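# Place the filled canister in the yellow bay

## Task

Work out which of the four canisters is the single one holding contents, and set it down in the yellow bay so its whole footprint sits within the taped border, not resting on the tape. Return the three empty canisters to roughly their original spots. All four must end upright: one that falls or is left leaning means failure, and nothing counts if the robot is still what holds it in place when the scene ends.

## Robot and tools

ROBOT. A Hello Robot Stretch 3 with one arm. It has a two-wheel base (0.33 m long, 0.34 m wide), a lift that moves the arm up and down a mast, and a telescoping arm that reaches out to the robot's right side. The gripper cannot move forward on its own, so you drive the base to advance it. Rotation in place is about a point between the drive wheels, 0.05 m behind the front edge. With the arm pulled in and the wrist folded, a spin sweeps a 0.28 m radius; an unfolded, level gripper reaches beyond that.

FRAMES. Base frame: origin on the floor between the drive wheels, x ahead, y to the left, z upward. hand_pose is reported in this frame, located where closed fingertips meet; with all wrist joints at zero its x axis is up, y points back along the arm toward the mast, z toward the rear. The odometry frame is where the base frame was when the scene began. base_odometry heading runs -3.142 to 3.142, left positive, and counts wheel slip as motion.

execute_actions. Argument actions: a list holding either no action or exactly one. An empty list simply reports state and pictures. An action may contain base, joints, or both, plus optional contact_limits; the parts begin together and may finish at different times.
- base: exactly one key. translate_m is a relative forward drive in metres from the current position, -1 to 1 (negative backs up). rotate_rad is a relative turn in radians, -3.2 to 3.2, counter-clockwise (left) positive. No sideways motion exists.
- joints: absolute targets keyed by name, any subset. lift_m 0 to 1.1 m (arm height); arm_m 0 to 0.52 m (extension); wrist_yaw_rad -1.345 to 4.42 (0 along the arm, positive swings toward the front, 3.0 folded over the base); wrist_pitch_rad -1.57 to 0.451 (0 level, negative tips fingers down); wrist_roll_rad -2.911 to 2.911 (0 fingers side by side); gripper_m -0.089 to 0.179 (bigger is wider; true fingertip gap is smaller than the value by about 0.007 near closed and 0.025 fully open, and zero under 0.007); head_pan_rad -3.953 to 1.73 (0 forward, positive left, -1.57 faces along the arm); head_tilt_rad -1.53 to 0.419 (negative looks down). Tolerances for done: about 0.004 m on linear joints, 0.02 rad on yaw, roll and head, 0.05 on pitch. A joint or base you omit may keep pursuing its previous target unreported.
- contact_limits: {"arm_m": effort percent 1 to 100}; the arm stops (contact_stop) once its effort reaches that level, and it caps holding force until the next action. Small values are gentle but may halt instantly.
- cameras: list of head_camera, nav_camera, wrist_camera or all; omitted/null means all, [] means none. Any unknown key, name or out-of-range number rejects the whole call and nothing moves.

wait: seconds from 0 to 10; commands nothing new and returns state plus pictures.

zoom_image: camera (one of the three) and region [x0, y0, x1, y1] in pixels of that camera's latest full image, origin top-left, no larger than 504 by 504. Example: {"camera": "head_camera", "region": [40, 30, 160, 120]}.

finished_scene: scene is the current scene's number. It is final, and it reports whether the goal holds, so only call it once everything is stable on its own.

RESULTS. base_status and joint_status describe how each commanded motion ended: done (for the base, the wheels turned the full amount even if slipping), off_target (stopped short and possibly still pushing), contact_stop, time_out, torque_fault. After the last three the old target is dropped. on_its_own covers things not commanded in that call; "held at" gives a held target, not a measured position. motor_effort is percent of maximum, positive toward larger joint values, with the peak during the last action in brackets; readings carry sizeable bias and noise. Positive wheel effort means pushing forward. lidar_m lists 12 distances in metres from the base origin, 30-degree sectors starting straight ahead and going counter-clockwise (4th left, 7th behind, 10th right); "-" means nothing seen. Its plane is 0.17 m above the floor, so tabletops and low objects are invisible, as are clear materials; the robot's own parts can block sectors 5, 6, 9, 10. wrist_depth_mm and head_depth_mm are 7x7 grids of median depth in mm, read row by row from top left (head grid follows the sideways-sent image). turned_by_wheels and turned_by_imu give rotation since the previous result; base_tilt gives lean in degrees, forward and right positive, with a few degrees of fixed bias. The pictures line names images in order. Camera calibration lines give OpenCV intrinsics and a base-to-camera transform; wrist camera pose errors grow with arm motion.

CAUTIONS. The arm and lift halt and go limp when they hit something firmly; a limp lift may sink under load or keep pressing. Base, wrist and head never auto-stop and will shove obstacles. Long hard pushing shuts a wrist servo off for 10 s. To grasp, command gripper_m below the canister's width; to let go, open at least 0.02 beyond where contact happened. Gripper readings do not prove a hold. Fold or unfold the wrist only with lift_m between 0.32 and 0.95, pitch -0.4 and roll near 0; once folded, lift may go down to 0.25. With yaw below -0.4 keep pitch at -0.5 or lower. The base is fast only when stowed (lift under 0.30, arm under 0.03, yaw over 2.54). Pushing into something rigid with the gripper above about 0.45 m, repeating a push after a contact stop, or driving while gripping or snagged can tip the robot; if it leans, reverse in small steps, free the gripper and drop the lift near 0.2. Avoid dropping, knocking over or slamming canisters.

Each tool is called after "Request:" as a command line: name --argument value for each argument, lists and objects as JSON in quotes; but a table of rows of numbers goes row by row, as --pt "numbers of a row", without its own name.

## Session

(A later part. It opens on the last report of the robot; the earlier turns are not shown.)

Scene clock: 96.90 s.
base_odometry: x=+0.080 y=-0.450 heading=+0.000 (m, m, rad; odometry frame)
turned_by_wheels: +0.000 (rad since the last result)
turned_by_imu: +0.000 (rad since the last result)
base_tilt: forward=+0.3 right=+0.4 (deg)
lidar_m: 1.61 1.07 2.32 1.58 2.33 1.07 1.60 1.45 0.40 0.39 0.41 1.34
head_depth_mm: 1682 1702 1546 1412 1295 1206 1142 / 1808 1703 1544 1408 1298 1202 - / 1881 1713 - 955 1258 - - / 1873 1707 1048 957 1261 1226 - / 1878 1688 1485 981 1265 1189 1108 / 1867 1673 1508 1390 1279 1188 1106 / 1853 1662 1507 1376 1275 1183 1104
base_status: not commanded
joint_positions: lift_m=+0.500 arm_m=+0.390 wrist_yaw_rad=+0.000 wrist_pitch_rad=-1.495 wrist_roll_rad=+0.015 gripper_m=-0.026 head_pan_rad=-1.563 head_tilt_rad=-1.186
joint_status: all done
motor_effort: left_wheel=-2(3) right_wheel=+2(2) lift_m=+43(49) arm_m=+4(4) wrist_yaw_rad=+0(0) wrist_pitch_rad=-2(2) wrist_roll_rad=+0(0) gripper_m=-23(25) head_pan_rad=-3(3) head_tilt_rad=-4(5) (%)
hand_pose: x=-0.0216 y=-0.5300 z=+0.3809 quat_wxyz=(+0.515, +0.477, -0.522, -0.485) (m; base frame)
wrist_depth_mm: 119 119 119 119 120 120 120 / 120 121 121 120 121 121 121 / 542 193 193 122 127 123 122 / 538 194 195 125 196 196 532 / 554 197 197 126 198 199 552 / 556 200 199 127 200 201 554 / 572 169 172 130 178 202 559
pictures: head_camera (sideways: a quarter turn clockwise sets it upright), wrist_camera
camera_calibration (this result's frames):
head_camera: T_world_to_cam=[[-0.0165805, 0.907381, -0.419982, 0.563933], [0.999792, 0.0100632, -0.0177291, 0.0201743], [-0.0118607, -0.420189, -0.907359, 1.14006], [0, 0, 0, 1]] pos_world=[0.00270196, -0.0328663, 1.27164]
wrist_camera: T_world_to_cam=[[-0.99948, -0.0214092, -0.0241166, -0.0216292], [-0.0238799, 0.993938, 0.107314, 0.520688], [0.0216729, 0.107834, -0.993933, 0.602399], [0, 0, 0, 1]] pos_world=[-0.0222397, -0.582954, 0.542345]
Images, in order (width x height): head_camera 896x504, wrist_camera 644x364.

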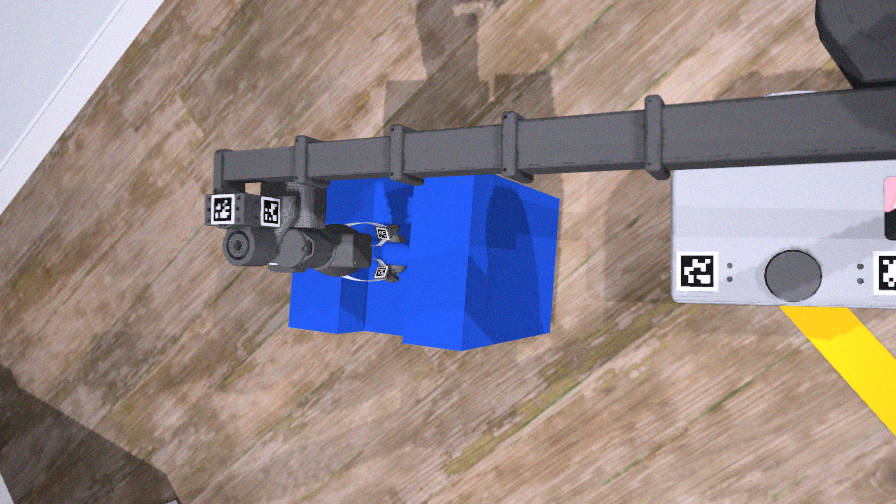

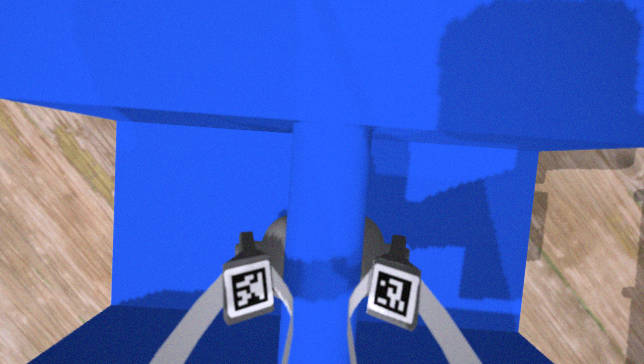

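Request:
execute_actions --actions '[{"joints":{"lift_m":0.47}}]' --cameras '[]'

Request:
execute_actions --actions '[{"joints":{"gripper_m":0.08}}]' --cameras '[]'

Request:
execute_actions --actions '[{"joints":{"lift_m":0.7}}]' --cameras '[]'

Request:
execute_actions --actions '[{"joints":{"arm_m":0.0},"base":{"rotate_rad":0.86}}]' --cameras '[]'

Request:
execute_actions --actions '[{"base":{"translate_m":0.72}}]' --cameras '[]'

Request:
execute_actions --actions '[{"base":{"rotate_rad":0.7}}]' --cameras '[]'

Request:
execute_actions --actions '[{"joints":{"arm_m":0.33}}]'

Scene clock: 125.03 s.
base_odometry: x=+0.080 y=-0.450 heading=+0.000 (m, m, rad; odometry frame)
turned_by_wheels: +0.000 (rad since the last result)
turned_by_imu: -0.001 (rad since the last result)
base_tilt: forward=+0.3 right=+0.3 (deg)
lidar_m: 1.61 1.07 2.33 1.58 2.33 1.07 1.61 1.45 0.40 0.39 0.41 1.34
head_depth_mm: 1687 1714 1542 1406 1300 1207 1143 / 1812 1694 1537 1408 1296 1203 - / 1879 1706 - 982 1261 - - / 1893 1690 - 979 1259 1224 - / 1880 1686 1485 1048 1270 1190 1109 / 1869 1684 1514 1391 1279 1187 1105 / 1861 1669 1510 1386 1275 1184 1104
base_status: not commanded
joint_positions: lift_m=+0.470 arm_m=+0.390 wrist_yaw_rad=+0.000 wrist_pitch_rad=-1.495 wrist_roll_rad=+0.015 gripper_m=-0.026 head_pan_rad=-1.563 head_tilt_rad=-1.186
joint_status: all done
motor_effort: left_wheel=-2(3) right_wheel=+2(2) lift_m=+37(42) arm_m=+4(5) wrist_yaw_rad=+1(0) wrist_pitch_rad=-2(2) wrist_roll_rad=+0(0) gripper_m=-24(24) head_pan_rad=-4(3) head_tilt_rad=-5(5) (%)
hand_pose: x=-0.0216 y=-0.5298 z=+0.3512 quat_wxyz=(+0.515, +0.477, -0.522, -0.485) (m; base frame)
wrist_depth_mm: 119 119 119 119 119 119 119 / 120 120 120 120 121 120 121 / 504 193 193 122 126 122 122 / 505 196 196 125 195 198 507 / 518 197 198 127 198 198 515 / 530 199 200 127 200 200 521 / 524 169 172 130 177 201 532
pictures: none
No camera images: the call's "cameras" was empty. Leave "cameras" out to get every camera's image.

Scene clock: 126.60 s.
base_odometry: x=+0.080 y=-0.450 heading=+0.000 (m, m, rad; odometry frame)
turned_by_wheels: +0.000 (rad since the last result)
turned_by_imu: +0.000 (rad since the last result)
base_tilt: forward=+0.3 right=+0.3 (deg)
lidar_m: 1.61 1.06 2.33 1.57 2.33 1.07 1.60 1.45 0.40 0.40 0.42 1.34
head_depth_mm: 1671 1707 1545 1410 1300 1201 1145 / 1820 1703 1544 1408 1297 1202 - / 1874 1703 - 988 1264 - - / 1891 1695 - 988 1257 1224 - / 1866 1688 1507 1056 1268 1191 1107 / 1877 1670 1522 1387 1277 1182 1105 / 1858 1673 1508 1385 1272 1186 1100
base_status: not commanded
joint_positions: lift_m=+0.470 arm_m=+0.390 wrist_yaw_rad=+0.000 wrist_pitch_rad=-1.498 wrist_roll_rad=+0.015 gripper_m=+0.080 head_pan_rad=-1.563 head_tilt_rad=-1.186
joint_status: all done
motor_effort: left_wheel=-2(2) right_wheel=+2(2) lift_m=+35(36) arm_m=+4(4) wrist_yaw_rad=+0(1) wrist_pitch_rad=-1(2) wrist_roll_rad=+0(0) gripper_m=+0(92) head_pan_rad=-3(3) head_tilt_rad=-5(4) (%)
hand_pose: x=-0.0216 y=-0.5292 z=+0.3513 quat_wxyz=(+0.514, +0.478, -0.521, -0.485) (m; base frame)
wrist_depth_mm: 123 122 122 122 122 122 121 / 124 124 124 123 123 123 123 / 502 198 197 126 125 124 125 / 515 201 200 130 200 199 498 / 517 205 201 131 201 203 521 / 524 206 206 134 205 205 522 / 529 164 170 135 185 197 526
pictures: none
No camera images: the call's "cameras" was empty. Leave "cameras" out to get every camera's image.

Scene clock: 129.53 s.
base_odometry: x=+0.080 y=-0.450 heading=+0.000 (m, m, rad; odometry frame)
turned_by_wheels: +0.000 (rad since the last result)
turned_by_imu: +0.000 (rad since the last result)
base_tilt: forward=+0.3 right=+0.3 (deg)
lidar_m: 1.62 1.07 2.33 1.58 2.33 1.07 1.61 1.45 0.40 0.40 0.42 1.34
head_depth_mm: 1691 1708 1551 1413 1315 - - / 1791 - - - 1293 - - / 1870 1650 1518 1087 1280 1232 - / 1926 - 1085 986 1257 1222 - / 1873 1687 1485 1054 1266 1187 1106 / 1866 1669 1522 1388 1280 1187 1104 / 1859 1667 1514 1384 1275 1182 1103
base_status: not commanded
joint_positions: lift_m=+0.700 arm_m=+0.390 wrist_yaw_rad=+0.000 wrist_pitch_rad=-1.498 wrist_roll_rad=+0.015 gripper_m=+0.080 head_pan_rad=-1.563 head_tilt_rad=-1.186
joint_status: all done
motor_effort: left_wheel=-2(2) right_wheel=+1(1) lift_m=+35(34) arm_m=+4(4) wrist_yaw_rad=+0(0) wrist_pitch_rad=-1(1) wrist_roll_rad=+1(1) gripper_m=-1(0) head_pan_rad=-3(3) head_tilt_rad=-5(5) (%)
hand_pose: x=-0.0216 y=-0.5292 z=+0.5813 quat_wxyz=(+0.514, +0.478, -0.521, -0.485) (m; base frame)
wrist_depth_mm: 702 705 703 702 702 688 685 / 710 717 346 346 343 706 695 / 716 722 419 348 353 713 711 / 748 736 426 423 430 735 726 / 743 755 431 370 435 733 739 / 758 750 369 370 366 755 756 / 784 767 780 763 777 764 764
pictures: none
No camera images: the call's "cameras" was empty. Leave "cameras" out to get every camera's image.

Scene clock: 133.60 s.
base_odometry: x=+0.080 y=-0.450 heading=+0.860 (m, m, rad; odometry frame)
turned_by_wheels: +0.860 (rad since the last result)
turned_by_imu: +0.870 (rad since the last result)
base_tilt: forward=+0.3 right=+0.3 (deg)
lidar_m: 2.31 1.57 2.66 1.07 1.79 1.46 1.45 0.39 0.40 1.33 1.46 1.07
head_depth_mm: 1343 1651 1538 1416 - - - / 1368 1660 1534 1425 - - - / 1388 1668 1533 1417 - - - / 1415 1668 1530 1401 - - - / 1439 1684 1521 1395 1283 1190 1109 / 1462 1682 1518 1383 1279 1188 1106 / 1490 1670 1512 1385 1276 1177 1103
base_status: done
joint_positions: lift_m=+0.700 arm_m=+0.000 wrist_yaw_rad=+0.000 wrist_pitch_rad=-1.498 wrist_roll_rad=+0.015 gripper_m=+0.080 head_pan_rad=-1.563 head_tilt_rad=-1.186
joint_status: all done
motor_effort: left_wheel=-3(10) right_wheel=+2(7) lift_m=+35(35) arm_m=-6(7) wrist_yaw_rad=+0(1) wrist_pitch_rad=-1(1) wrist_roll_rad=+0(0) gripper_m=+0(0) head_pan_rad=-4(3) head_tilt_rad=-5(5) (%)
hand_pose: x=-0.0216 y=-0.1400 z=+0.5813 quat_wxyz=(+0.514, +0.478, -0.521, -0.485) (m; base frame)
wrist_depth_mm: 701 711 711 699 702 422 335 / 732 721 705 713 707 454 348 / 724 721 705 728 723 535 368 / 736 722 723 715 721 745 446 / 746 760 737 - - 755 736 / 741 752 779 - - 764 746 / 782 757 773 762 760 773 761
pictures: none
No camera images: the call's "cameras" was empty. Leave "cameras" out to get every camera's image.

Scene clock: 142.20 s.
base_odometry: x=+0.550 y=+0.096 heading=+0.860 (m, m, rad; odometry frame)
turned_by_wheels: +0.000 (rad since the last result)
turned_by_imu: -0.001 (rad since the last result)
base_tilt: forward=+0.3 right=+0.3 (deg)
lidar_m: 1.61 1.77 1.12 2.32 1.37 2.18 1.05 1.02 1.45 1.44 0.49 0.59
head_depth_mm: 1454 1694 1552 1411 - - - / 1488 1694 1544 1431 - - - / 1499 1697 1530 1419 - - - / 1526 1685 1529 1399 - - - / 1554 1686 1519 1391 1284 1190 1108 / 1579 1677 1517 1360 1280 1184 1103 / 1831 1672 1055 999 1261 1182 1103
base_status: done
joint_positions: lift_m=+0.700 arm_m=+0.000 wrist_yaw_rad=+0.000 wrist_pitch_rad=-1.498 wrist_roll_rad=+0.015 gripper_m=+0.080 head_pan_rad=-1.563 head_tilt_rad=-1.186
joint_status: not commanded
motor_effort: left_wheel=-2(2) right_wheel=+1(6) lift_m=+34(35) arm_m=-6(6) wrist_yaw_rad=+0(0) wrist_pitch_rad=-1(1) wrist_roll_rad=+0(0) gripper_m=-1(0) head_pan_rad=-3(3) head_tilt_rad=-4(5) (%)
hand_pose: x=-0.0216 y=-0.1400 z=+0.5813 quat_wxyz=(+0.514, +0.478, -0.521, -0.485) (m; base frame)
wrist_depth_mm: 591 612 701 716 704 706 684 / 732 731 726 721 708 722 717 / 720 718 715 712 721 720 726 / 742 742 728 715 733 728 717 / 743 749 741 - - 755 742 / 773 745 749 - - 759 745 / 761 766 756 762 776 757 757
pictures: none
No camera images: the call's "cameras" was empty. Leave "cameras" out to get every camera's image.

Scene clock: 144.30 s.
base_odometry: x=+0.550 y=+0.096 heading=+1.560 (m, m, rad; odometry frame)
turned_by_wheels: +0.700 (rad since the last result)
turned_by_imu: +0.708 (rad since the last result)
base_tilt: forward=+0.3 right=+0.3 (deg)
lidar_m: 1.13 1.12 2.32 1.34 2.16 1.02 1.61 1.44 0.62 0.50 1.61 1.62
head_depth_mm: 1918 1714 1551 1410 - - - / 1897 1709 1537 1421 - - - / 1903 1694 1083 1293 - - - / 1891 1688 1108 1151 - - - / 1883 1674 1106 1353 1284 1191 1107 / 1816 1671 1522 1393 1280 1183 1105 / 1747 1666 1511 1385 1277 1178 1105
base_status: done
joint_positions: lift_m=+0.700 arm_m=+0.000 wrist_yaw_rad=+0.000 wrist_pitch_rad=-1.498 wrist_roll_rad=+0.015 gripper_m=+0.080 head_pan_rad=-1.563 head_tilt_rad=-1.186
joint_status: not commanded
motor_effort: left_wheel=-2(9) right_wheel=+2(6) lift_m=+35(35) arm_m=-6(6) wrist_yaw_rad=+0(0) wrist_pitch_rad=-1(1) wrist_roll_rad=+0(0) gripper_m=+0(0) head_pan_rad=-3(4) head_tilt_rad=-4(5) (%)
hand_pose: x=-0.0216 y=-0.1400 z=+0.5813 quat_wxyz=(+0.514, +0.478, -0.521, -0.485) (m; base frame)
wrist_depth_mm: 706 705 701 710 712 684 701 / 714 720 716 707 713 713 713 / 739 730 715 725 717 720 720 / 741 735 740 725 731 740 736 / 738 769 755 - - 754 752 / 766 749 748 - - 751 753 / 758 760 776 786 787 762 761
pictures: none
No camera images: the call's "cameras" was empty. Leave "cameras" out to get every camera's image.

Scene clock: 147.93 s.
base_odometry: x=+0.550 y=+0.096 heading=+1.560 (m, m, rad; odometry frame)
turned_by_wheels: +0.000 (rad since the last result)
turned_by_imu: +0.000 (rad since the last result)
base_tilt: forward=+0.4 right=+0.3 (deg)
lidar_m: 1.13 1.12 2.32 1.33 2.16 1.02 1.61 1.44 0.61 0.50 1.61 1.62
head_depth_mm: 1919 1705 1553 1414 1315 - - / 1923 - - - 1292 - - / 1935 - 1084 1352 1292 1227 - / 1911 1710 1107 1168 1287 1225 - / 1870 1681 1101 1363 1285 1195 1110 / 1811 1679 1527 1390 1283 1183 1105 / 1755 1674 1510 1385 1274 1179 1105
base_status: not commanded
joint_positions: lift_m=+0.700 arm_m=+0.330 wrist_yaw_rad=+0.000 wrist_pitch_rad=-1.498 wrist_roll_rad=+0.015 gripper_m=+0.080 head_pan_rad=-1.563 head_tilt_rad=-1.186
joint_status: all done
motor_effort: left_wheel=-2(3) right_wheel=+2(2) lift_m=+35(34) arm_m=+5(4) wrist_yaw_rad=+0(0) wrist_pitch_rad=-1(1) wrist_roll_rad=+0(0) gripper_m=-1(0) head_pan_rad=-3(3) head_tilt_rad=-5(4) (%)
hand_pose: x=-0.0216 y=-0.4692 z=+0.5813 quat_wxyz=(+0.514, +0.478, -0.521, -0.485) (m; base frame)
wrist_depth_mm: 703 707 343 403 339 345 704 / 721 717 715 413 343 709 716 / 723 725 723 357 351 730 723 / 747 726 746 718 731 735 707 / 752 751 743 729 746 737 726 / 763 782 761 759 758 756 745 / 794 770 750 - 773 749 761
pictures: head_camera (sideways: a quarter turn clockwise sets it upright), nav_camera (sideways: a quarter turn counterclockwise sets it upright), wrist_camera
camera_calibration (this result's frames):
head_camera: T_world_to_cam=[[-0.0165808, 0.9074, -0.419941, 0.56388], [0.999792, 0.0100642, -0.0177289, 0.0201742], [-0.0118609, -0.420148, -0.907378, 1.14008], [0, 0, 0, 1]] pos_world=[0.00270196, -0.0328649, 1.27164]
nav_camera: T_world_to_cam=[[0.0120572, -0.947526, 0.319451, -0.373682], [-0.998674, -0.0274046, -0.0435915, 0.108996], [0.0500585, -0.318502, -0.946599, 1.1812], [0, 0, 0, 1]] pos_world=[0.0542272, 0.0251289, 1.24225]
wrist_camera: T_world_to_cam=[[-0.999482, -0.0212454, -0.0241799, -0.015382], [-0.0237881, 0.993619, 0.110254, 0.436911], [0.0216832, 0.110772, -0.993609, 0.796162], [0, 0, 0, 1]] pos_world=[-0.0222441, -0.522642, 0.742531]
Images, in order (width x height): head_camera 896x504, nav_camera 672x504, wrist_camera 644x364.

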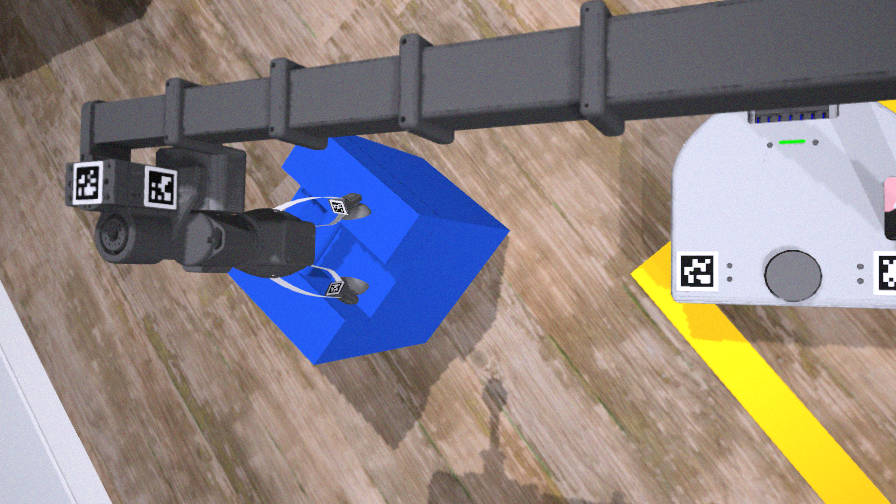

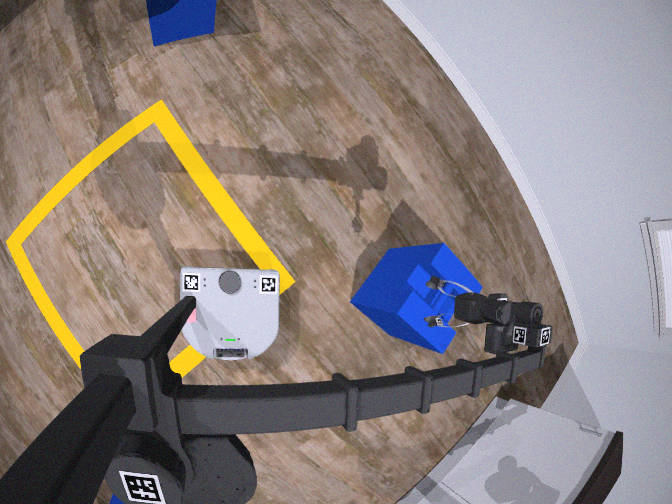

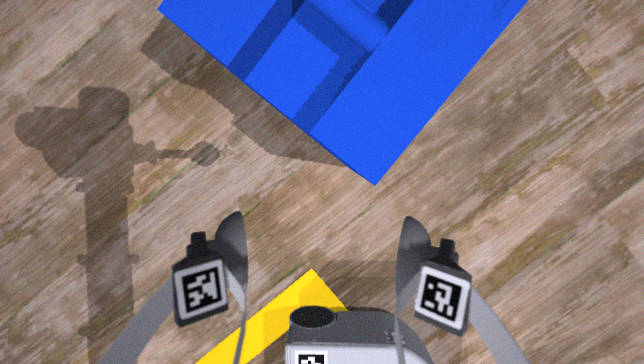

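Request:
execute_actions --actions '[{"joints":{"arm_m":0.5,"wrist_yaw_rad":0.93}}]' --cameras '["wrist_camera"]'

Scene clock: 167.77 s.
base_odometry: x=+0.550 y=+0.096 heading=+1.560 (m, m, rad; odometry frame)
turned_by_wheels: +0.000 (rad since the last result)
turned_by_imu: -0.001 (rad since the last result)
base_tilt: forward=+0.2 right=+0.3 (deg)
lidar_m: 1.13 1.12 2.32 1.34 2.17 1.02 1.61 1.44 0.62 0.50 1.61 1.62
head_depth_mm: 1914 1707 1555 1412 1318 - - / 1925 - - - 1297 - - / - 1696 1083 1353 1291 1226 - / - 1674 1108 1172 1285 1227 - / 1898 1686 1105 1361 1282 1187 1105 / 1813 1680 1527 1383 1278 1187 1106 / 1757 1666 1511 1385 1279 1182 1101
base_status: not commanded
joint_positions: lift_m=+0.700 arm_m=+0.500 wrist_yaw_rad=+0.929 wrist_pitch_rad=-1.498 wrist_roll_rad=+0.015 gripper_m=+0.080 head_pan_rad=-1.563 head_tilt_rad=-1.186
joint_status: all done
motor_effort: left_wheel=-2(3) right_wheel=+2(2) lift_m=+36(34) arm_m=+4(4) wrist_yaw_rad=+2(2) wrist_pitch_rad=-1(1) wrist_roll_rad=+0(0) gripper_m=+0(1) head_pan_rad=-3(3) head_tilt_rad=-5(5) (%)
hand_pose: x=-0.0258 y=-0.6415 z=+0.5813 quat_wxyz=(+0.677, +0.661, -0.252, -0.204) (m; base frame)
wrist_depth_mm: 713 699 718 712 691 699 706 / 711 724 711 348 349 706 710 / 727 726 726 353 350 720 711 / 733 741 744 426 427 726 715 / 755 740 433 362 430 742 737 / 751 751 367 368 366 754 733 / 769 - 768 767 755 768 755
pictures: wrist_camera
camera_calibration (this result's frames):
wrist_camera: T_world_to_cam=[[-0.581467, -0.81321, -0.0241799, -0.520521], [-0.810037, 0.57592, 0.110254, 0.319779], [-0.0757339, 0.0836956, -0.993609, 0.795457], [0, 0, 0, 1]] pos_world=[0.0166104, -0.674037, 0.742531]
Images, in order (width x height): wrist_camera 644x364.

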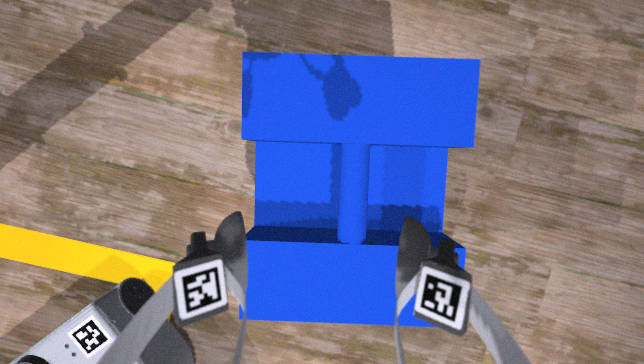

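Request:
execute_actions --actions '[{"joints":{"arm_m":0.52,"lift_m":0.56}}]' --cameras '["wrist_camera"]'

Request:
execute_actions --actions '[{"joints":{"lift_m":0.47}}]' --cameras '["wrist_camera"]'

Request:
execute_actions --actions '[{"joints":{"gripper_m":-0.03}}]' --cameras '[]'

Request:
execute_actions --actions '[{"joints":{"lift_m":0.50}}]' --cameras '["wrist_camera"]'

Scene clock: 182.77 s.
base_odometry: x=+0.550 y=+0.096 heading=+1.560 (m, m, rad; odometry frame)
turned_by_wheels: +0.000 (rad since the last result)
turned_by_imu: -0.001 (rad since the last result)
base_tilt: forward=+0.3 right=+0.4 (deg)
lidar_m: 1.12 1.12 2.31 1.34 2.16 1.02 1.62 1.44 0.62 0.50 1.61 1.62
head_depth_mm: 1912 1707 1540 1406 1297 1204 1136 / 1899 1701 1552 1429 1319 - - / 1942 1648 1072 1264 1291 - - / 1918 - 1109 1174 1284 1227 - / 1885 1682 1106 1359 1286 1190 1107 / 1818 1671 1522 1392 1281 1188 1106 / 1747 1672 1515 1385 1275 1182 1102
base_status: not commanded
joint_positions: lift_m=+0.560 arm_m=+0.517 wrist_yaw_rad=+0.929 wrist_pitch_rad=-1.498 wrist_roll_rad=+0.015 gripper_m=+0.080 head_pan_rad=-1.563 head_tilt_rad=-1.186
joint_status: all done
joint sent to its limit — the command would take arm_m past its upper limit, so that joint was sent only as far as its limit.
motor_effort: left_wheel=-2(2) right_wheel=+2(2) lift_m=+29(29) arm_m=+5(5) wrist_yaw_rad=+1(1) wrist_pitch_rad=-1(1) wrist_roll_rad=+0(0) gripper_m=-1(1) head_pan_rad=-3(3) head_tilt_rad=-4(4) (%)
hand_pose: x=-0.0258 y=-0.6588 z=+0.4415 quat_wxyz=(+0.677, +0.661, -0.252, -0.204) (m; base frame)
wrist_depth_mm: 589 569 209 208 208 207 566 / 585 584 210 210 210 210 567 / 592 603 214 214 213 212 579 / 602 610 291 288 288 580 586 / 594 610 293 293 290 589 595 / 622 615 260 237 267 615 610 / 621 625 228 225 226 232 616
pictures: wrist_camera
camera_calibration (this result's frames):
wrist_camera: T_world_to_cam=[[-0.581467, -0.813211, -0.0241799, -0.537913], [-0.810037, 0.57592, 0.110254, 0.345111], [-0.075734, 0.0836957, -0.993609, 0.658043], [0, 0, 0, 1]] pos_world=[0.0166104, -0.691268, 0.602781]
Images, in order (width x height): wrist_camera 644x364.

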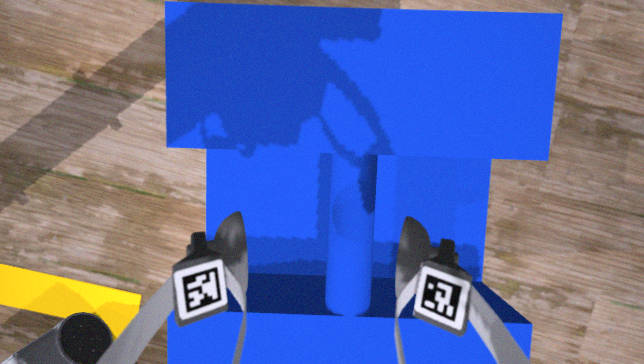

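Scene clock: 184.43 s.
base_odometry: x=+0.550 y=+0.096 heading=+1.560 (m, m, rad; odometry frame)
turned_by_wheels: +0.000 (rad since the last result)
turned_by_imu: +0.000 (rad since the last result)
base_tilt: forward=+0.3 right=+0.3 (deg)
lidar_m: 1.13 1.12 2.32 1.34 2.16 1.02 1.62 1.44 0.62 0.50 1.61 1.61
head_depth_mm: 1915 1710 1539 1416 1294 1200 1146 / 1910 1705 1539 1412 1297 1198 - / 1891 1720 1069 1248 1291 - - / 1889 1733 1103 1170 1293 1223 - / 1879 1678 1105 1360 1282 1188 1108 / 1810 1672 1516 1394 1282 1189 1104 / 1754 1671 1509 1381 1274 1181 1098
base_status: not commanded
joint_positions: lift_m=+0.470 arm_m=+0.517 wrist_yaw_rad=+0.929 wrist_pitch_rad=-1.498 wrist_roll_rad=+0.015 gripper_m=+0.080 head_pan_rad=-1.563 head_tilt_rad=-1.186
joint_status: all done
motor_effort: left_wheel=-2(3) right_wheel=+3(3) lift_m=+28(26) arm_m=+4(5) wrist_yaw_rad=+1(1) wrist_pitch_rad=-1(1) wrist_roll_rad=+0(0) gripper_m=-3(3) head_pan_rad=-2(3) head_tilt_rad=-4(5) (%)
hand_pose: x=-0.0258 y=-0.6588 z=+0.3516 quat_wxyz=(+0.677, +0.661, -0.252, -0.204) (m; base frame)
wrist_depth_mm: 123 123 122 121 122 121 121 / 310 124 124 123 123 123 123 / 494 126 125 125 125 125 124 / 517 506 200 197 198 199 506 / 516 507 201 201 133 201 511 / 536 530 205 203 133 205 511 / 535 204 194 177 183 205 526
pictures: wrist_camera
camera_calibration (this result's frames):
wrist_camera: T_world_to_cam=[[-0.58147, -0.813208, -0.0241798, -0.540129], [-0.810035, 0.575923, 0.110254, 0.355061], [-0.0757337, 0.0836958, -0.993609, 0.568661], [0, 0, 0, 1]] pos_world=[0.0166103, -0.691319, 0.512819]
Images, in order (width x height): wrist_camera 644x364.

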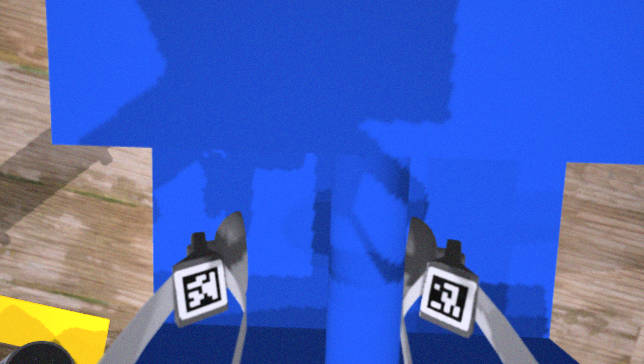

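Scene clock: 186.03 s.
base_odometry: x=+0.550 y=+0.096 heading=+1.560 (m, m, rad; odometry frame)
turned_by_wheels: +0.000 (rad since the last result)
turned_by_imu: +0.000 (rad since the last result)
base_tilt: forward=+0.3 right=+0.4 (deg)
lidar_m: 1.13 1.12 2.32 1.33 2.16 1.02 1.61 1.44 0.62 0.47 1.61 1.61
head_depth_mm: 1914 1706 1548 1412 1298 1208 1142 / 1904 1702 1545 1409 1298 1201 - / 1895 1730 1063 1275 1290 - - / 1884 1743 1082 1127 1291 1224 - / 1875 1674 1079 1336 1282 1189 1108 / 1819 1679 1516 1389 1280 1184 1106 / 1753 1671 1510 1381 1274 1180 1103
base_status: not commanded
joint_positions: lift_m=+0.470 arm_m=+0.517 wrist_yaw_rad=+0.929 wrist_pitch_rad=-1.497 wrist_roll_rad=+0.015 gripper_m=-0.029 head_pan_rad=-1.563 head_tilt_rad=-1.186
joint_status: all done
motor_effort: left_wheel=-2(5) right_wheel=+3(7) lift_m=+36(37) arm_m=+2(4) wrist_yaw_rad=+1(1) wrist_pitch_rad=-1(1) wrist_roll_rad=+0(1) gripper_m=-24(100) head_pan_rad=-3(3) head_tilt_rad=-5(5) (%)
hand_pose: x=-0.0257 y=-0.6590 z=+0.3512 quat_wxyz=(+0.677, +0.661, -0.252, -0.204) (m; base frame)
wrist_depth_mm: 110 110 111 112 112 113 113 / 112 112 112 113 114 114 115 / 114 114 115 115 116 116 117 / 514 189 189 120 189 192 495 / 517 192 192 122 194 196 505 / 529 196 195 123 196 199 522 / 534 195 186 125 190 202 522
pictures: none
No camera images: the call's "cameras" was empty. Leave "cameras" out to get every camera's image.

Scene clock: 187.10 s.
base_odometry: x=+0.550 y=+0.096 heading=+1.560 (m, m, rad; odometry frame)
turned_by_wheels: +0.000 (rad since the last result)
turned_by_imu: +0.000 (rad since the last result)
base_tilt: forward=+0.1 right=+0.4 (deg)
lidar_m: 1.13 1.12 2.31 1.34 2.16 1.02 1.61 1.44 0.62 0.48 1.61 1.61
head_depth_mm: 1911 1712 1549 1415 1299 1204 1140 / 1906 1701 1536 1409 1296 1205 - / 1892 1667 1020 1270 1290 - - / 1891 1737 1063 1130 1291 1226 - / 1875 1679 1060 1343 1284 1192 1107 / 1808 1674 1512 1384 1277 1190 1107 / 1750 1665 1511 1379 1275 1180 1099
base_status: not commanded
joint_positions: lift_m=+0.500 arm_m=+0.517 wrist_yaw_rad=+0.929 wrist_pitch_rad=-1.497 wrist_roll_rad=+0.015 gripper_m=-0.026 head_pan_rad=-1.563 head_tilt_rad=-1.186
joint_status: all done
motor_effort: left_wheel=-3(3) right_wheel=+3(3) lift_m=+42(45) arm_m=+2(3) wrist_yaw_rad=+2(1) wrist_pitch_rad=-1(1) wrist_roll_rad=+1(1) gripper_m=-23(25) head_pan_rad=-3(3) head_tilt_rad=-5(5) (%)
hand_pose: x=-0.0257 y=-0.6590 z=+0.3809 quat_wxyz=(+0.677, +0.661, -0.252, -0.204) (m; base frame)
wrist_depth_mm: 113 112 112 112 112 112 112 / 114 113 113 114 114 114 114 / 116 116 115 116 116 116 116 / 538 191 190 120 190 191 538 / 549 194 192 122 193 194 540 / 556 197 196 124 194 197 541 / 565 195 184 125 190 199 545
pictures: wrist_camera
camera_calibration (this result's frames):
wrist_camera: T_world_to_cam=[[-0.581412, -0.81325, -0.0241706, -0.539541], [-0.810109, 0.575902, 0.109825, 0.352144], [-0.0753951, 0.0834342, -0.993657, 0.597735], [0, 0, 0, 1]] pos_world=[0.0166453, -0.691454, 0.542228]
Images, in order (width x height): wrist_camera 644x364.

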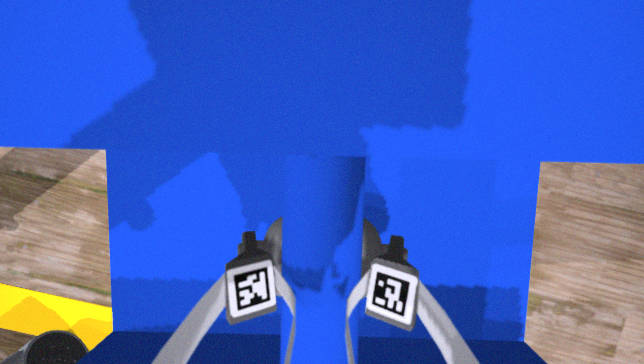

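Request:
execute_actions --actions '[{"joints":{"lift_m":0.47}}]' --cameras '[]'

Request:
execute_actions --actions '[{"joints":{"gripper_m":0.08}}]' --cameras '[]'

Request:
execute_actions --actions '[{"joints":{"lift_m":0.7}}]' --cameras '[]'

Request:
execute_actions --actions '[{"joints":{"arm_m":0.0,"wrist_yaw_rad":0},"base":{"rotate_rad":0.77}}]' --cameras '[]'

Request:
execute_actions --actions '[{"base":{"translate_m":0.66}}]' --cameras '[]'

Request:
execute_actions --actions '[{"base":{"rotate_rad":0.78}}]' --cameras '[]'

Request:
execute_actions --actions '[{"joints":{"arm_m":0.33}}]'

Scene clock: 203.53 s.
base_odometry: x=+0.550 y=+0.096 heading=+1.560 (m, m, rad; odometry frame)
turned_by_wheels: +0.000 (rad since the last result)
turned_by_imu: -0.002 (rad since the last result)
base_tilt: forward=+0.2 right=+0.3 (deg)
lidar_m: 1.13 1.12 2.32 1.34 2.16 1.02 1.61 1.44 0.62 0.48 1.61 1.61
head_depth_mm: 1907 1709 1545 1412 1304 1199 1144 / 1898 1700 1546 1412 1299 1206 - / 1893 1721 1059 1267 1287 - - / 1876 1734 1082 1136 1286 1222 - / 1871 1678 1083 1343 1284 1189 1106 / 1819 1670 1522 1388 1277 1187 1105 / 1750 1669 1511 1381 1275 1183 1100
base_status: not commanded
joint_positions: lift_m=+0.470 arm_m=+0.517 wrist_yaw_rad=+0.929 wrist_pitch_rad=-1.497 wrist_roll_rad=+0.015 gripper_m=-0.026 head_pan_rad=-1.563 head_tilt_rad=-1.186
joint_status: all done
motor_effort: left_wheel=-3(3) right_wheel=+2(3) lift_m=+36(39) arm_m=+3(2) wrist_yaw_rad=+1(1) wrist_pitch_rad=-1(1) wrist_roll_rad=+0(0) gripper_m=-23(23) head_pan_rad=-3(4) head_tilt_rad=-4(4) (%)
hand_pose: x=-0.0257 y=-0.6590 z=+0.3512 quat_wxyz=(+0.677, +0.661, -0.252, -0.204) (m; base frame)
wrist_depth_mm: 113 113 113 112 112 111 111 / 115 115 114 114 113 113 113 / 117 117 116 116 116 115 114 / 513 191 192 120 190 189 501 / 518 196 193 122 192 193 507 / 529 198 196 123 195 194 515 / 533 196 186 126 190 197 522
pictures: none
No camera images: the call's "cameras" was empty. Leave "cameras" out to get every camera's image.

Scene clock: 205.10 s.
base_odometry: x=+0.550 y=+0.096 heading=+1.560 (m, m, rad; odometry frame)
turned_by_wheels: +0.000 (rad since the last result)
turned_by_imu: +0.000 (rad since the last result)
base_tilt: forward=+0.2 right=+0.3 (deg)
lidar_m: 1.12 1.12 2.32 1.34 2.16 1.02 1.61 1.44 0.62 0.48 1.60 1.62
head_depth_mm: 1906 1703 1553 1415 1300 1203 1146 / 1908 1701 1543 1406 1297 1203 - / 1892 1721 1066 1266 1289 - - / 1872 1748 1100 1137 1285 1228 - / 1885 1679 1094 1345 1284 1191 1106 / 1820 1684 1519 1389 1280 1184 1107 / 1757 1664 1515 1377 1275 1182 1100
base_status: not commanded
joint_positions: lift_m=+0.470 arm_m=+0.517 wrist_yaw_rad=+0.929 wrist_pitch_rad=-1.494 wrist_roll_rad=+0.015 gripper_m=+0.080 head_pan_rad=-1.563 head_tilt_rad=-1.186
joint_status: all done
motor_effort: left_wheel=-2(3) right_wheel=+1(2) lift_m=+35(36) arm_m=+2(3) wrist_yaw_rad=+1(2) wrist_pitch_rad=-2(4) wrist_roll_rad=+0(0) gripper_m=+0(93) head_pan_rad=-3(3) head_tilt_rad=-4(5) (%)
hand_pose: x=-0.0250 y=-0.6595 z=+0.3512 quat_wxyz=(+0.677, +0.660, -0.253, -0.203) (m; base frame)
wrist_depth_mm: 123 122 122 121 121 121 121 / 124 124 124 123 123 123 122 / 126 126 125 125 125 124 124 / 511 200 200 129 199 198 500 / 519 204 202 132 202 200 514 / 524 207 206 134 204 203 521 / 529 192 192 135 198 203 526
pictures: none
No camera images: the call's "cameras" was empty. Leave "cameras" out to get every camera's image.

Scene clock: 208.03 s.
base_odometry: x=+0.550 y=+0.096 heading=+1.560 (m, m, rad; odometry frame)
turned_by_wheels: +0.000 (rad since the last result)
turned_by_imu: +0.000 (rad since the last result)
base_tilt: forward=+0.3 right=+0.3 (deg)
lidar_m: 1.13 1.12 2.32 1.34 2.16 1.02 1.61 1.44 0.62 0.48 1.60 1.61
head_depth_mm: 1920 1714 1550 1415 1315 - - / 1936 - - - 1292 - - / 1868 1698 1087 1355 1286 1231 - / - 1665 1118 1136 1292 1224 - / 1865 1686 1091 1341 1286 1190 1108 / 1821 1680 1516 1392 1277 1190 1106 / 1751 1672 1514 1381 1276 1185 1099
base_status: not commanded
joint_positions: lift_m=+0.700 arm_m=+0.517 wrist_yaw_rad=+0.929 wrist_pitch_rad=-1.495 wrist_roll_rad=+0.015 gripper_m=+0.080 head_pan_rad=-1.563 head_tilt_rad=-1.186
joint_status: all done
motor_effort: left_wheel=-2(2) right_wheel=+1(1) lift_m=+35(32) arm_m=+3(3) wrist_yaw_rad=+2(2) wrist_pitch_rad=-2(2) wrist_roll_rad=+0(0) gripper_m=+0(1) head_pan_rad=-4(3) head_tilt_rad=-5(4) (%)
hand_pose: x=-0.0252 y=-0.6594 z=+0.5813 quat_wxyz=(+0.677, +0.660, -0.253, -0.203) (m; base frame)
wrist_depth_mm: 702 698 707 706 698 699 697 / 708 708 346 349 344 715 705 / 731 712 350 350 352 727 704 / 725 728 431 426 423 721 707 / 764 738 432 371 431 738 743 / 786 766 368 367 364 751 750 / 763 - 770 765 768 754 745
pictures: none
No camera images: the call's "cameras" was empty. Leave "cameras" out to get every camera's image.

Scene clock: 213.00 s.
base_odometry: x=+0.550 y=+0.096 heading=+2.330 (m, m, rad; odometry frame)
turned_by_wheels: +0.770 (rad since the last result)
turned_by_imu: +0.779 (rad since the last result)
base_tilt: forward=+0.3 right=+0.4 (deg)
lidar_m: 2.32 1.34 1.38 1.10 1.06 1.47 1.44 0.48 0.52 1.61 1.70 1.12
head_depth_mm: 1666 1718 1545 1059 - - - / 1675 1707 1543 1406 - - - / 1686 1691 1539 1422 - - - / 1699 1691 1532 1398 - - - / 1719 1683 1528 1394 1287 1192 1104 / 1722 1686 1516 1393 1281 1185 1107 / 1735 1670 1511 1386 1276 1177 1102
base_status: done
joint_positions: lift_m=+0.700 arm_m=+0.000 wrist_yaw_rad=+0.001 wrist_pitch_rad=-1.496 wrist_roll_rad=+0.015 gripper_m=+0.080 head_pan_rad=-1.563 head_tilt_rad=-1.186
joint_status: all done
motor_effort: left_wheel=-2(11) right_wheel=+2(10) lift_m=+35(35) arm_m=-6(6) wrist_yaw_rad=-1(1) wrist_pitch_rad=-1(2) wrist_roll_rad=+0(1) gripper_m=+0(0) head_pan_rad=-3(4) head_tilt_rad=-4(4) (%)
hand_pose: x=-0.0216 y=-0.1404 z=+0.5813 quat_wxyz=(+0.515, +0.478, -0.522, -0.485) (m; base frame)
wrist_depth_mm: 706 710 698 713 712 605 417 / 721 712 703 706 707 633 498 / 717 728 728 712 719 727 734 / 746 744 739 738 728 737 736 / 745 753 759 - - 757 723 / 764 768 741 - - 743 760 / 772 775 757 780 769 770 759
pictures: none
No camera images: the call's "cameras" was empty. Leave "cameras" out to get every camera's image.

Scene clock: 221.07 s.
base_odometry: x=+0.096 y=+0.575 heading=+2.330 (m, m, rad; odometry frame)
turned_by_wheels: +0.000 (rad since the last result)
turned_by_imu: -0.001 (rad since the last result)
base_tilt: forward=+0.2 right=+0.4 (deg)
lidar_m: 2.03 1.68 0.90 2.12 1.42 1.42 1.25 1.08 1.69 1.65 0.56 0.55
head_depth_mm: 1702 1712 1544 1416 - - - / 1717 1698 1539 1427 - - - / 1736 1697 1537 1417 - - - / 1751 1689 1538 1404 - - - / 1743 1688 1524 1391 1282 1186 1109 / 1765 1679 1524 1367 1282 1188 1101 / 1754 1669 1523 1160 1264 1182 1101
base_status: done
joint_positions: lift_m=+0.700 arm_m=+0.000 wrist_yaw_rad=+0.001 wrist_pitch_rad=-1.496 wrist_roll_rad=+0.015 gripper_m=+0.080 head_pan_rad=-1.563 head_tilt_rad=-1.186
joint_status: not commanded
motor_effort: left_wheel=-2(5) right_wheel=+2(5) lift_m=+34(35) arm_m=-6(6) wrist_yaw_rad=-1(0) wrist_pitch_rad=-1(2) wrist_roll_rad=+0(0) gripper_m=+0(1) head_pan_rad=-3(3) head_tilt_rad=-5(5) (%)
hand_pose: x=-0.0216 y=-0.1404 z=+0.5813 quat_wxyz=(+0.515, +0.478, -0.522, -0.485) (m; base frame)
wrist_depth_mm: 545 698 709 709 702 701 712 / 714 731 718 717 696 717 709 / 738 738 725 714 729 708 717 / 730 742 745 721 734 728 734 / 745 739 740 - - 744 730 / 754 774 750 - - 751 747 / 766 784 777 789 763 761 754
pictures: none
No camera images: the call's "cameras" was empty. Leave "cameras" out to get every camera's image.

Scene clock: 223.30 s.
base_odometry: x=+0.096 y=+0.575 heading=+3.109 (m, m, rad; odometry frame)
turned_by_wheels: +0.780 (rad since the last result)
turned_by_imu: +0.789 (rad since the last result)
base_tilt: forward=+0.3 right=+0.3 (deg)
lidar_m: 0.97 0.90 2.12 1.42 2.10 1.08 1.16 1.65 0.64 0.55 1.68 1.67
head_depth_mm: 1839 1712 1549 1415 - - - / 1897 1696 1517 1411 - - - / 1889 1690 1113 1346 - - - / 1888 1686 1081 1251 - - - / 1874 1689 1265 1379 1286 1188 1108 / 1866 1670 1512 1391 1276 1187 1108 / 1851 1670 1515 1386 1276 1183 1098
base_status: done
joint_positions: lift_m=+0.700 arm_m=+0.000 wrist_yaw_rad=+0.001 wrist_pitch_rad=-1.496 wrist_roll_rad=+0.015 gripper_m=+0.080 head_pan_rad=-1.563 head_tilt_rad=-1.186
joint_status: not commanded
motor_effort: left_wheel=-3(9) right_wheel=+2(8) lift_m=+35(35) arm_m=-6(6) wrist_yaw_rad=-1(0) wrist_pitch_rad=-1(1) wrist_roll_rad=+1(0) gripper_m=+0(1) head_pan_rad=-4(3) head_tilt_rad=-4(5) (%)
hand_pose: x=-0.0216 y=-0.1404 z=+0.5813 quat_wxyz=(+0.515, +0.478, -0.522, -0.485) (m; base frame)
wrist_depth_mm: 705 707 705 702 709 712 698 / 736 712 737 714 708 712 717 / 724 715 734 698 730 720 718 / 748 733 741 735 723 729 724 / 754 747 749 - - 724 743 / 758 764 745 - - 751 740 / 784 767 773 767 766 756 757
pictures: none
No camera images: the call's "cameras" was empty. Leave "cameras" out to get every camera's image.

Scene clock: 226.93 s.
base_odometry: x=+0.096 y=+0.575 heading=+3.109 (m, m, rad; odometry frame)
turned_by_wheels: +0.000 (rad since the last result)
turned_by_imu: +0.000 (rad since the last result)
base_tilt: forward=+0.3 right=+0.3 (deg)
lidar_m: 0.97 0.90 2.13 1.42 2.09 1.08 1.16 1.65 0.64 0.55 1.68 1.68
head_depth_mm: 1829 1706 1550 1411 1311 - - / 1910 - - - 1293 - - / 1937 - 1108 1353 1292 1232 - / 1921 1712 1064 1276 1286 1225 - / 1873 1680 1308 1378 1283 1191 1107 / 1873 1676 1519 1388 1283 1188 1106 / 1861 1661 1518 1389 1276 1186 1105
base_status: not commanded
joint_positions: lift_m=+0.700 arm_m=+0.330 wrist_yaw_rad=+0.000 wrist_pitch_rad=-1.496 wrist_roll_rad=+0.015 gripper_m=+0.080 head_pan_rad=-1.563 head_tilt_rad=-1.186
joint_status: all done
motor_effort: left_wheel=-2(2) right_wheel=+2(2) lift_m=+34(35) arm_m=+5(6) wrist_yaw_rad=+1(1) wrist_pitch_rad=-1(1) wrist_roll_rad=+0(0) gripper_m=+0(1) head_pan_rad=-3(3) head_tilt_rad=-5(5) (%)
hand_pose: x=-0.0216 y=-0.4697 z=+0.5813 quat_wxyz=(+0.514, +0.477, -0.522, -0.485) (m; base frame)
wrist_depth_mm: 704 705 706 346 407 339 687 / 709 713 717 348 418 705 714 / 727 721 716 713 728 724 695 / 738 741 738 736 727 724 724 / 743 747 752 749 732 732 739 / 758 758 740 760 752 751 755 / 782 770 764 - 749 764 758
pictures: head_camera (sideways: a quarter turn clockwise sets it upright), nav_camera (sideways: a quarter turn counterclockwise sets it upright), wrist_camera
camera_calibration (this result's frames):
head_camera: T_world_to_cam=[[-0.0165808, 0.907414, -0.41991, 0.563839], [0.999792, 0.0100647, -0.0177288, 0.020174], [-0.0118611, -0.420117, -0.907392, 1.1401], [0, 0, 0, 1]] pos_world=[0.00270194, -0.0328639, 1.27164]
nav_camera: T_world_to_cam=[[0.0120571, -0.947537, 0.319419, -0.37364], [-0.998674, -0.027403, -0.0435922, 0.108996], [0.0500583, -0.31847, -0.94661, 1.18122], [0, 0, 0, 1]] pos_world=[0.0542272, 0.025131, 1.24225]
wrist_camera: T_world_to_cam=[[-0.999481, -0.0213163, -0.0241412, -0.0154481], [-0.023815, 0.993816, 0.108454, 0.438514], [0.02168, 0.108973, -0.993808, 0.795475], [0, 0, 0, 1]] pos_world=[-0.0222428, -0.522816, 0.742618]
Images, in order (width x height): head_camera 896x504, nav_camera 672x504, wrist_camera 644x364.

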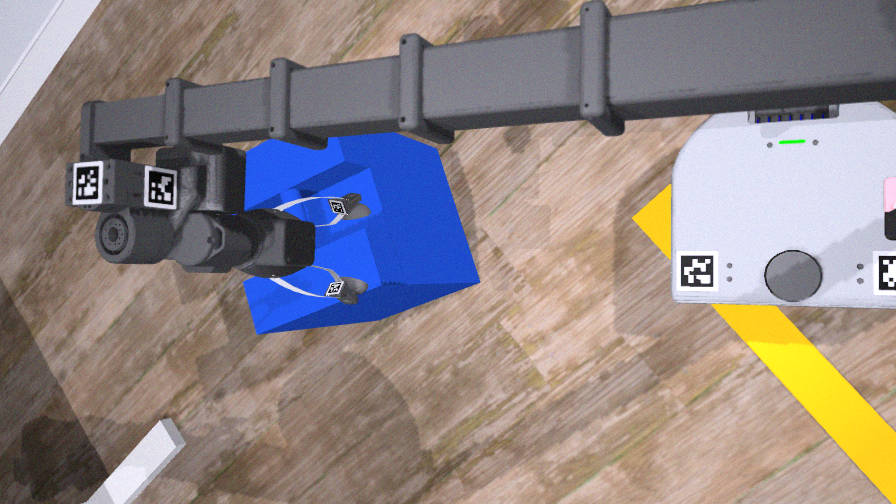

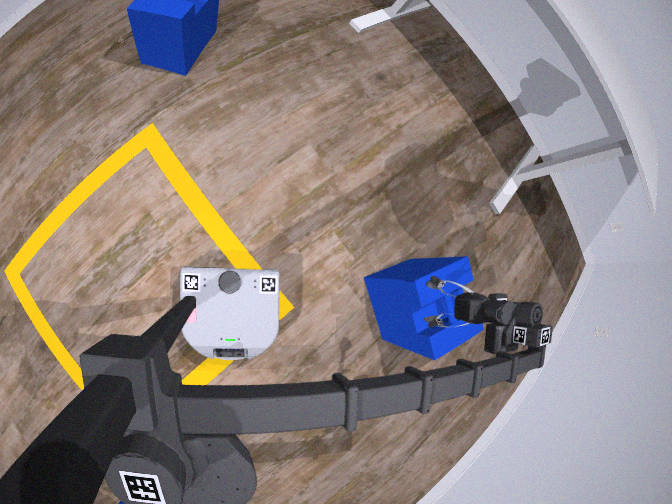

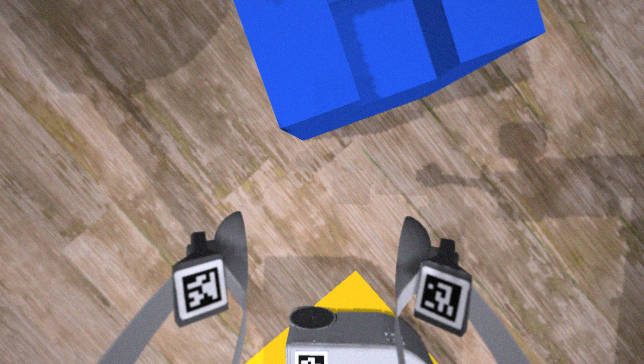

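Request:
execute_actions --actions '[{"joints":{"arm_m":0.51,"wrist_yaw_rad":1.87},"base":{"translate_m":-0.05}}]' --cameras '["wrist_camera","head_camera"]'

Scene clock: 237.33 s.
base_odometry: x=+0.146 y=+0.573 heading=+3.109 (m, m, rad; odometry frame)
turned_by_wheels: +0.000 (rad since the last result)
turned_by_imu: -0.001 (rad since the last result)
base_tilt: forward=+0.2 right=+0.3 (deg)
lidar_m: 1.00 0.94 2.16 1.42 2.06 1.04 1.81 1.61 0.66 0.56 1.70 1.72
head_depth_mm: 1825 1708 1550 1413 1316 - - / 1862 - - - 1291 - - / 1893 1700 1101 1374 1290 1230 - / 1884 1633 1121 1324 1289 1224 - / 1873 1682 1086 1360 1284 1189 1111 / 1868 1676 1521 1386 1278 1183 1109 / 1854 1664 1513 1382 1276 1186 1101
base_status: done
joint_positions: lift_m=+0.700 arm_m=+0.510 wrist_yaw_rad=+1.868 wrist_pitch_rad=-1.496 wrist_roll_rad=+0.015 gripper_m=+0.080 head_pan_rad=-1.563 head_tilt_rad=-1.186
joint_status: all done
motor_effort: left_wheel=-2(7) right_wheel=+1(4) lift_m=+34(35) arm_m=+5(3) wrist_yaw_rad=+2(2) wrist_pitch_rad=-1(1) wrist_roll_rad=+0(0) gripper_m=-1(1) head_pan_rad=-3(3) head_tilt_rad=-5(4) (%)
hand_pose: x=-0.0260 y=-0.6562 z=+0.5813 quat_wxyz=(+0.696, +0.703, +0.074, +0.125) (m; base frame)
wrist_depth_mm: 700 714 710 712 693 695 701 / - 721 701 348 346 712 702 / - 720 732 350 350 708 713 / 755 729 726 424 425 720 729 / 748 759 736 432 430 726 748 / 760 756 749 369 360 747 765 / 778 769 771 370 766 748 754
pictures: head_camera (sideways: a quarter turn clockwise sets it upright), wrist_camera
camera_calibration (this result's frames):
head_camera: T_world_to_cam=[[-0.0165807, 0.907416, -0.419907, 0.563835], [0.999792, 0.0100646, -0.0177288, 0.020174], [-0.0118612, -0.420114, -0.907394, 1.1401], [0, 0, 0, 1]] pos_world=[0.00270194, -0.0328638, 1.27164]
wrist_camera: T_world_to_cam=[[0.313447, -0.949299, -0.0241414, -0.598626], [-0.943149, -0.314175, 0.108464, -0.258426], [-0.11055, -0.0112289, -0.993807, 0.733583], [0, 0, 0, 1]] pos_world=[0.0250013, -0.641229, 0.742618]
Images, in order (width x height): head_camera 896x504, wrist_camera 644x364.

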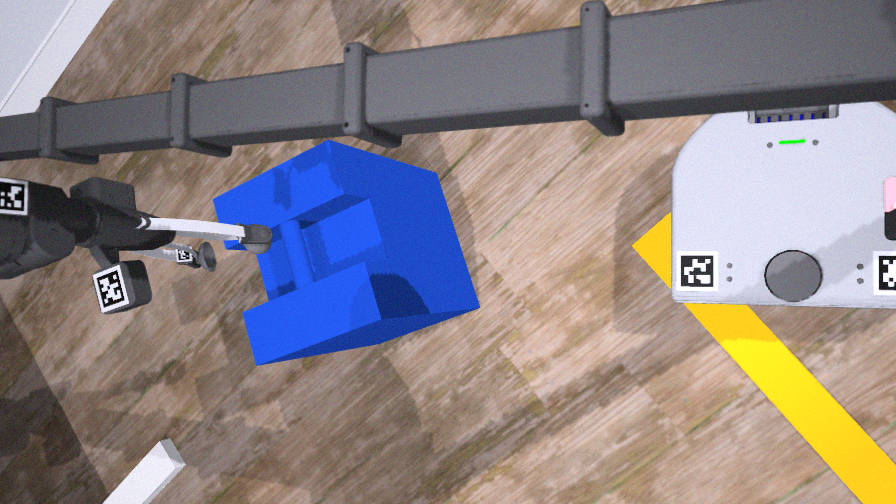

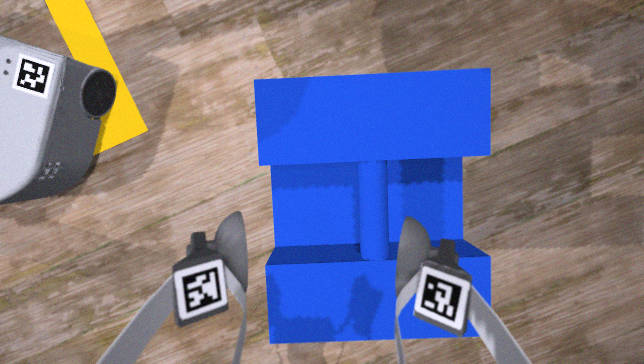

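Request:
execute_actions --actions '[{"base":{"rotate_rad":-0.5}}]' --cameras '[]'

Request:
execute_actions --actions '[{"base":{"translate_m":0.12}}]' --cameras '[]'

Request:
execute_actions --actions '[{"base":{"rotate_rad":0.5}}]' --cameras '[]'

Request:
execute_actions --actions '[{"base":{"translate_m":-0.105},"joints":{"arm_m":0.49,"lift_m":0.58}}]' --cameras '["wrist_camera"]'

Scene clock: 255.83 s.
base_odometry: x=+0.146 y=+0.573 heading=+2.609 (m, m, rad; odometry frame)
turned_by_wheels: -0.500 (rad since the last result)
turned_by_imu: -0.506 (rad since the last result)
base_tilt: forward=+0.2 right=+0.4 (deg)
lidar_m: 1.72 0.97 0.95 2.17 2.31 2.06 1.04 1.78 1.61 0.66 0.56 1.70
head_depth_mm: 1607 1710 1556 1418 1319 - - / 1627 - - - 1293 - - / 1726 1692 1535 1404 1293 1231 - / 1798 1633 1523 1402 1284 1223 - / 1800 1686 1527 1378 1280 1188 1109 / 1835 1678 1088 1252 1282 1188 1104 / 1843 1670 1098 1085 1274 1183 1108
base_status: done
joint_positions: lift_m=+0.700 arm_m=+0.510 wrist_yaw_rad=+1.868 wrist_pitch_rad=-1.497 wrist_roll_rad=+0.015 gripper_m=+0.080 head_pan_rad=-1.563 head_tilt_rad=-1.186
joint_status: not commanded
motor_effort: left_wheel=+2(8) right_wheel=-2(10) lift_m=+35(35) arm_m=+4(5) wrist_yaw_rad=+2(2) wrist_pitch_rad=-1(1) wrist_roll_rad=+1(0) gripper_m=-1(0) head_pan_rad=-3(3) head_tilt_rad=-5(5) (%)
hand_pose: x=-0.0262 y=-0.6563 z=+0.5813 quat_wxyz=(+0.696, +0.703, +0.074, +0.125) (m; base frame)
wrist_depth_mm: 706 710 693 515 338 689 702 / - 722 726 706 707 710 715 / - 731 717 714 730 711 707 / 737 735 734 727 743 738 729 / 741 746 743 752 734 724 737 / 747 765 758 759 750 745 735 / 761 798 751 763 745 758 755
pictures: none
No camera images: the call's "cameras" was empty. Leave "cameras" out to get every camera's image.

Scene clock: 258.33 s.
base_odometry: x=+0.043 y=+0.634 heading=+2.610 (m, m, rad; odometry frame)
turned_by_wheels: +0.000 (rad since the last result)
turned_by_imu: -0.001 (rad since the last result)
base_tilt: forward=+0.2 right=+0.3 (deg)
lidar_m: 1.60 1.01 0.86 2.12 2.43 2.18 1.15 1.84 1.65 0.54 0.49 1.61
head_depth_mm: 1650 1707 1549 1415 1318 - - / 1667 - - - 1293 - - / 1757 1692 1533 1400 1294 1233 - / 1830 1636 1529 1391 1289 1226 - / 1830 1679 1091 1268 1284 1188 1110 / 1848 1669 1102 1075 1281 1186 1103 / 1865 1672 1138 1336 1272 1181 1102
base_status: done
joint_positions: lift_m=+0.700 arm_m=+0.510 wrist_yaw_rad=+1.868 wrist_pitch_rad=-1.497 wrist_roll_rad=+0.015 gripper_m=+0.080 head_pan_rad=-1.563 head_tilt_rad=-1.186
joint_status: not commanded
motor_effort: left_wheel=+2(8) right_wheel=-3(4) lift_m=+35(35) arm_m=+4(4) wrist_yaw_rad=+2(2) wrist_pitch_rad=-1(1) wrist_roll_rad=+1(1) gripper_m=-1(0) head_pan_rad=-3(3) head_tilt_rad=-5(5) (%)
hand_pose: x=-0.0262 y=-0.6563 z=+0.5813 quat_wxyz=(+0.696, +0.703, +0.074, +0.125) (m; base frame)
wrist_depth_mm: 708 700 690 415 344 342 702 / - 728 704 347 344 707 705 / - 732 717 350 726 704 718 / 746 748 732 723 729 734 722 / 753 754 734 733 744 735 739 / 767 767 762 735 758 763 753 / 758 773 764 769 753 753 756
pictures: none
No camera images: the call's "cameras" was empty. Leave "cameras" out to get every camera's image.

Scene clock: 260.27 s.
base_odometry: x=+0.043 y=+0.634 heading=+3.109 (m, m, rad; odometry frame)
turned_by_wheels: +0.500 (rad since the last result)
turned_by_imu: +0.506 (rad since the last result)
base_tilt: forward=+0.3 right=+0.3 (deg)
lidar_m: 1.05 0.87 2.12 1.48 2.18 1.16 1.86 1.65 0.55 0.49 1.60 1.60
head_depth_mm: 1847 1707 1555 1420 1315 - - / 1919 - - - 1297 - - / 1906 1701 1115 1197 1293 1232 - / 1886 1641 1067 1199 1286 1222 - / 1876 1685 1522 1393 1284 1191 1112 / 1863 1649 1514 1386 1273 1184 1104 / 1862 1665 1503 1386 1272 1181 1102
base_status: done
joint_positions: lift_m=+0.700 arm_m=+0.510 wrist_yaw_rad=+1.868 wrist_pitch_rad=-1.497 wrist_roll_rad=+0.015 gripper_m=+0.080 head_pan_rad=-1.563 head_tilt_rad=-1.186
joint_status: not commanded
motor_effort: left_wheel=-2(9) right_wheel=+1(8) lift_m=+35(35) arm_m=+4(4) wrist_yaw_rad=+3(2) wrist_pitch_rad=-1(1) wrist_roll_rad=+0(0) gripper_m=-1(0) head_pan_rad=-3(3) head_tilt_rad=-4(5) (%)
hand_pose: x=-0.0262 y=-0.6563 z=+0.5813 quat_wxyz=(+0.696, +0.703, +0.074, +0.125) (m; base frame)
wrist_depth_mm: 709 703 696 697 688 687 704 / - 722 717 707 706 716 711 / - 740 722 722 730 718 710 / 746 727 356 355 736 713 726 / 763 757 361 361 436 731 733 / 760 757 433 431 439 741 731 / 778 761 375 374 753 757 758
pictures: none
No camera images: the call's "cameras" was empty. Leave "cameras" out to get every camera's image.

Scene clock: 262.57 s.
base_odometry: x=+0.148 y=+0.630 heading=+3.109 (m, m, rad; odometry frame)
turned_by_wheels: +0.000 (rad since the last result)
turned_by_imu: +0.000 (rad since the last result)
base_tilt: forward=+0.3 right=+0.4 (deg)
lidar_m: 1.10 0.96 2.20 1.48 2.10 1.07 1.76 1.57 0.60 0.50 1.64 1.70
head_depth_mm: 1780 1717 1551 1415 1296 1202 1136 / 1870 1711 1539 1425 - - - / 1933 1662 1080 1274 1294 - - / 1913 1680 1121 1180 1287 1224 - / 1878 1684 1073 1317 1288 1191 1109 / 1868 1673 1523 1386 1285 1181 1103 / 1856 1639 1513 1383 1277 1182 1101
base_status: done
joint_positions: lift_m=+0.580 arm_m=+0.490 wrist_yaw_rad=+1.868 wrist_pitch_rad=-1.497 wrist_roll_rad=+0.015 gripper_m=+0.080 head_pan_rad=-1.563 head_tilt_rad=-1.186
joint_status: all done
motor_effort: left_wheel=-2(8) right_wheel=+2(3) lift_m=+29(24) arm_m=-6(7) wrist_yaw_rad=+2(2) wrist_pitch_rad=-1(1) wrist_roll_rad=+0(1) gripper_m=-1(0) head_pan_rad=-3(3) head_tilt_rad=-4(5) (%)
hand_pose: x=-0.0262 y=-0.6371 z=+0.4615 quat_wxyz=(+0.696, +0.703, +0.074, +0.125) (m; base frame)
wrist_depth_mm: 601 593 229 229 227 226 587 / - 599 231 230 228 229 595 / 597 613 234 233 233 233 611 / 640 623 314 305 309 624 609 / 626 626 312 311 314 616 623 / 633 639 266 249 254 634 624 / 629 658 248 246 247 247 635
pictures: wrist_camera
camera_calibration (this result's frames):
wrist_camera: T_world_to_cam=[[0.313612, -0.949244, -0.024161, -0.583225], [-0.942992, -0.314331, 0.109372, -0.240149], [-0.111415, -0.0115166, -0.993707, 0.614524], [0, 0, 0, 1]] pos_world=[0.0249149, -0.622032, 0.622831]
Images, in order (width x height): wrist_camera 644x364.

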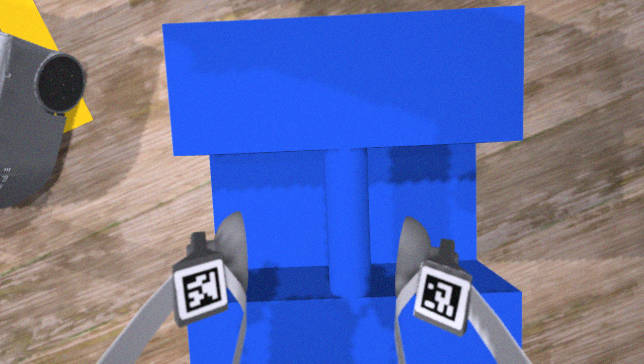

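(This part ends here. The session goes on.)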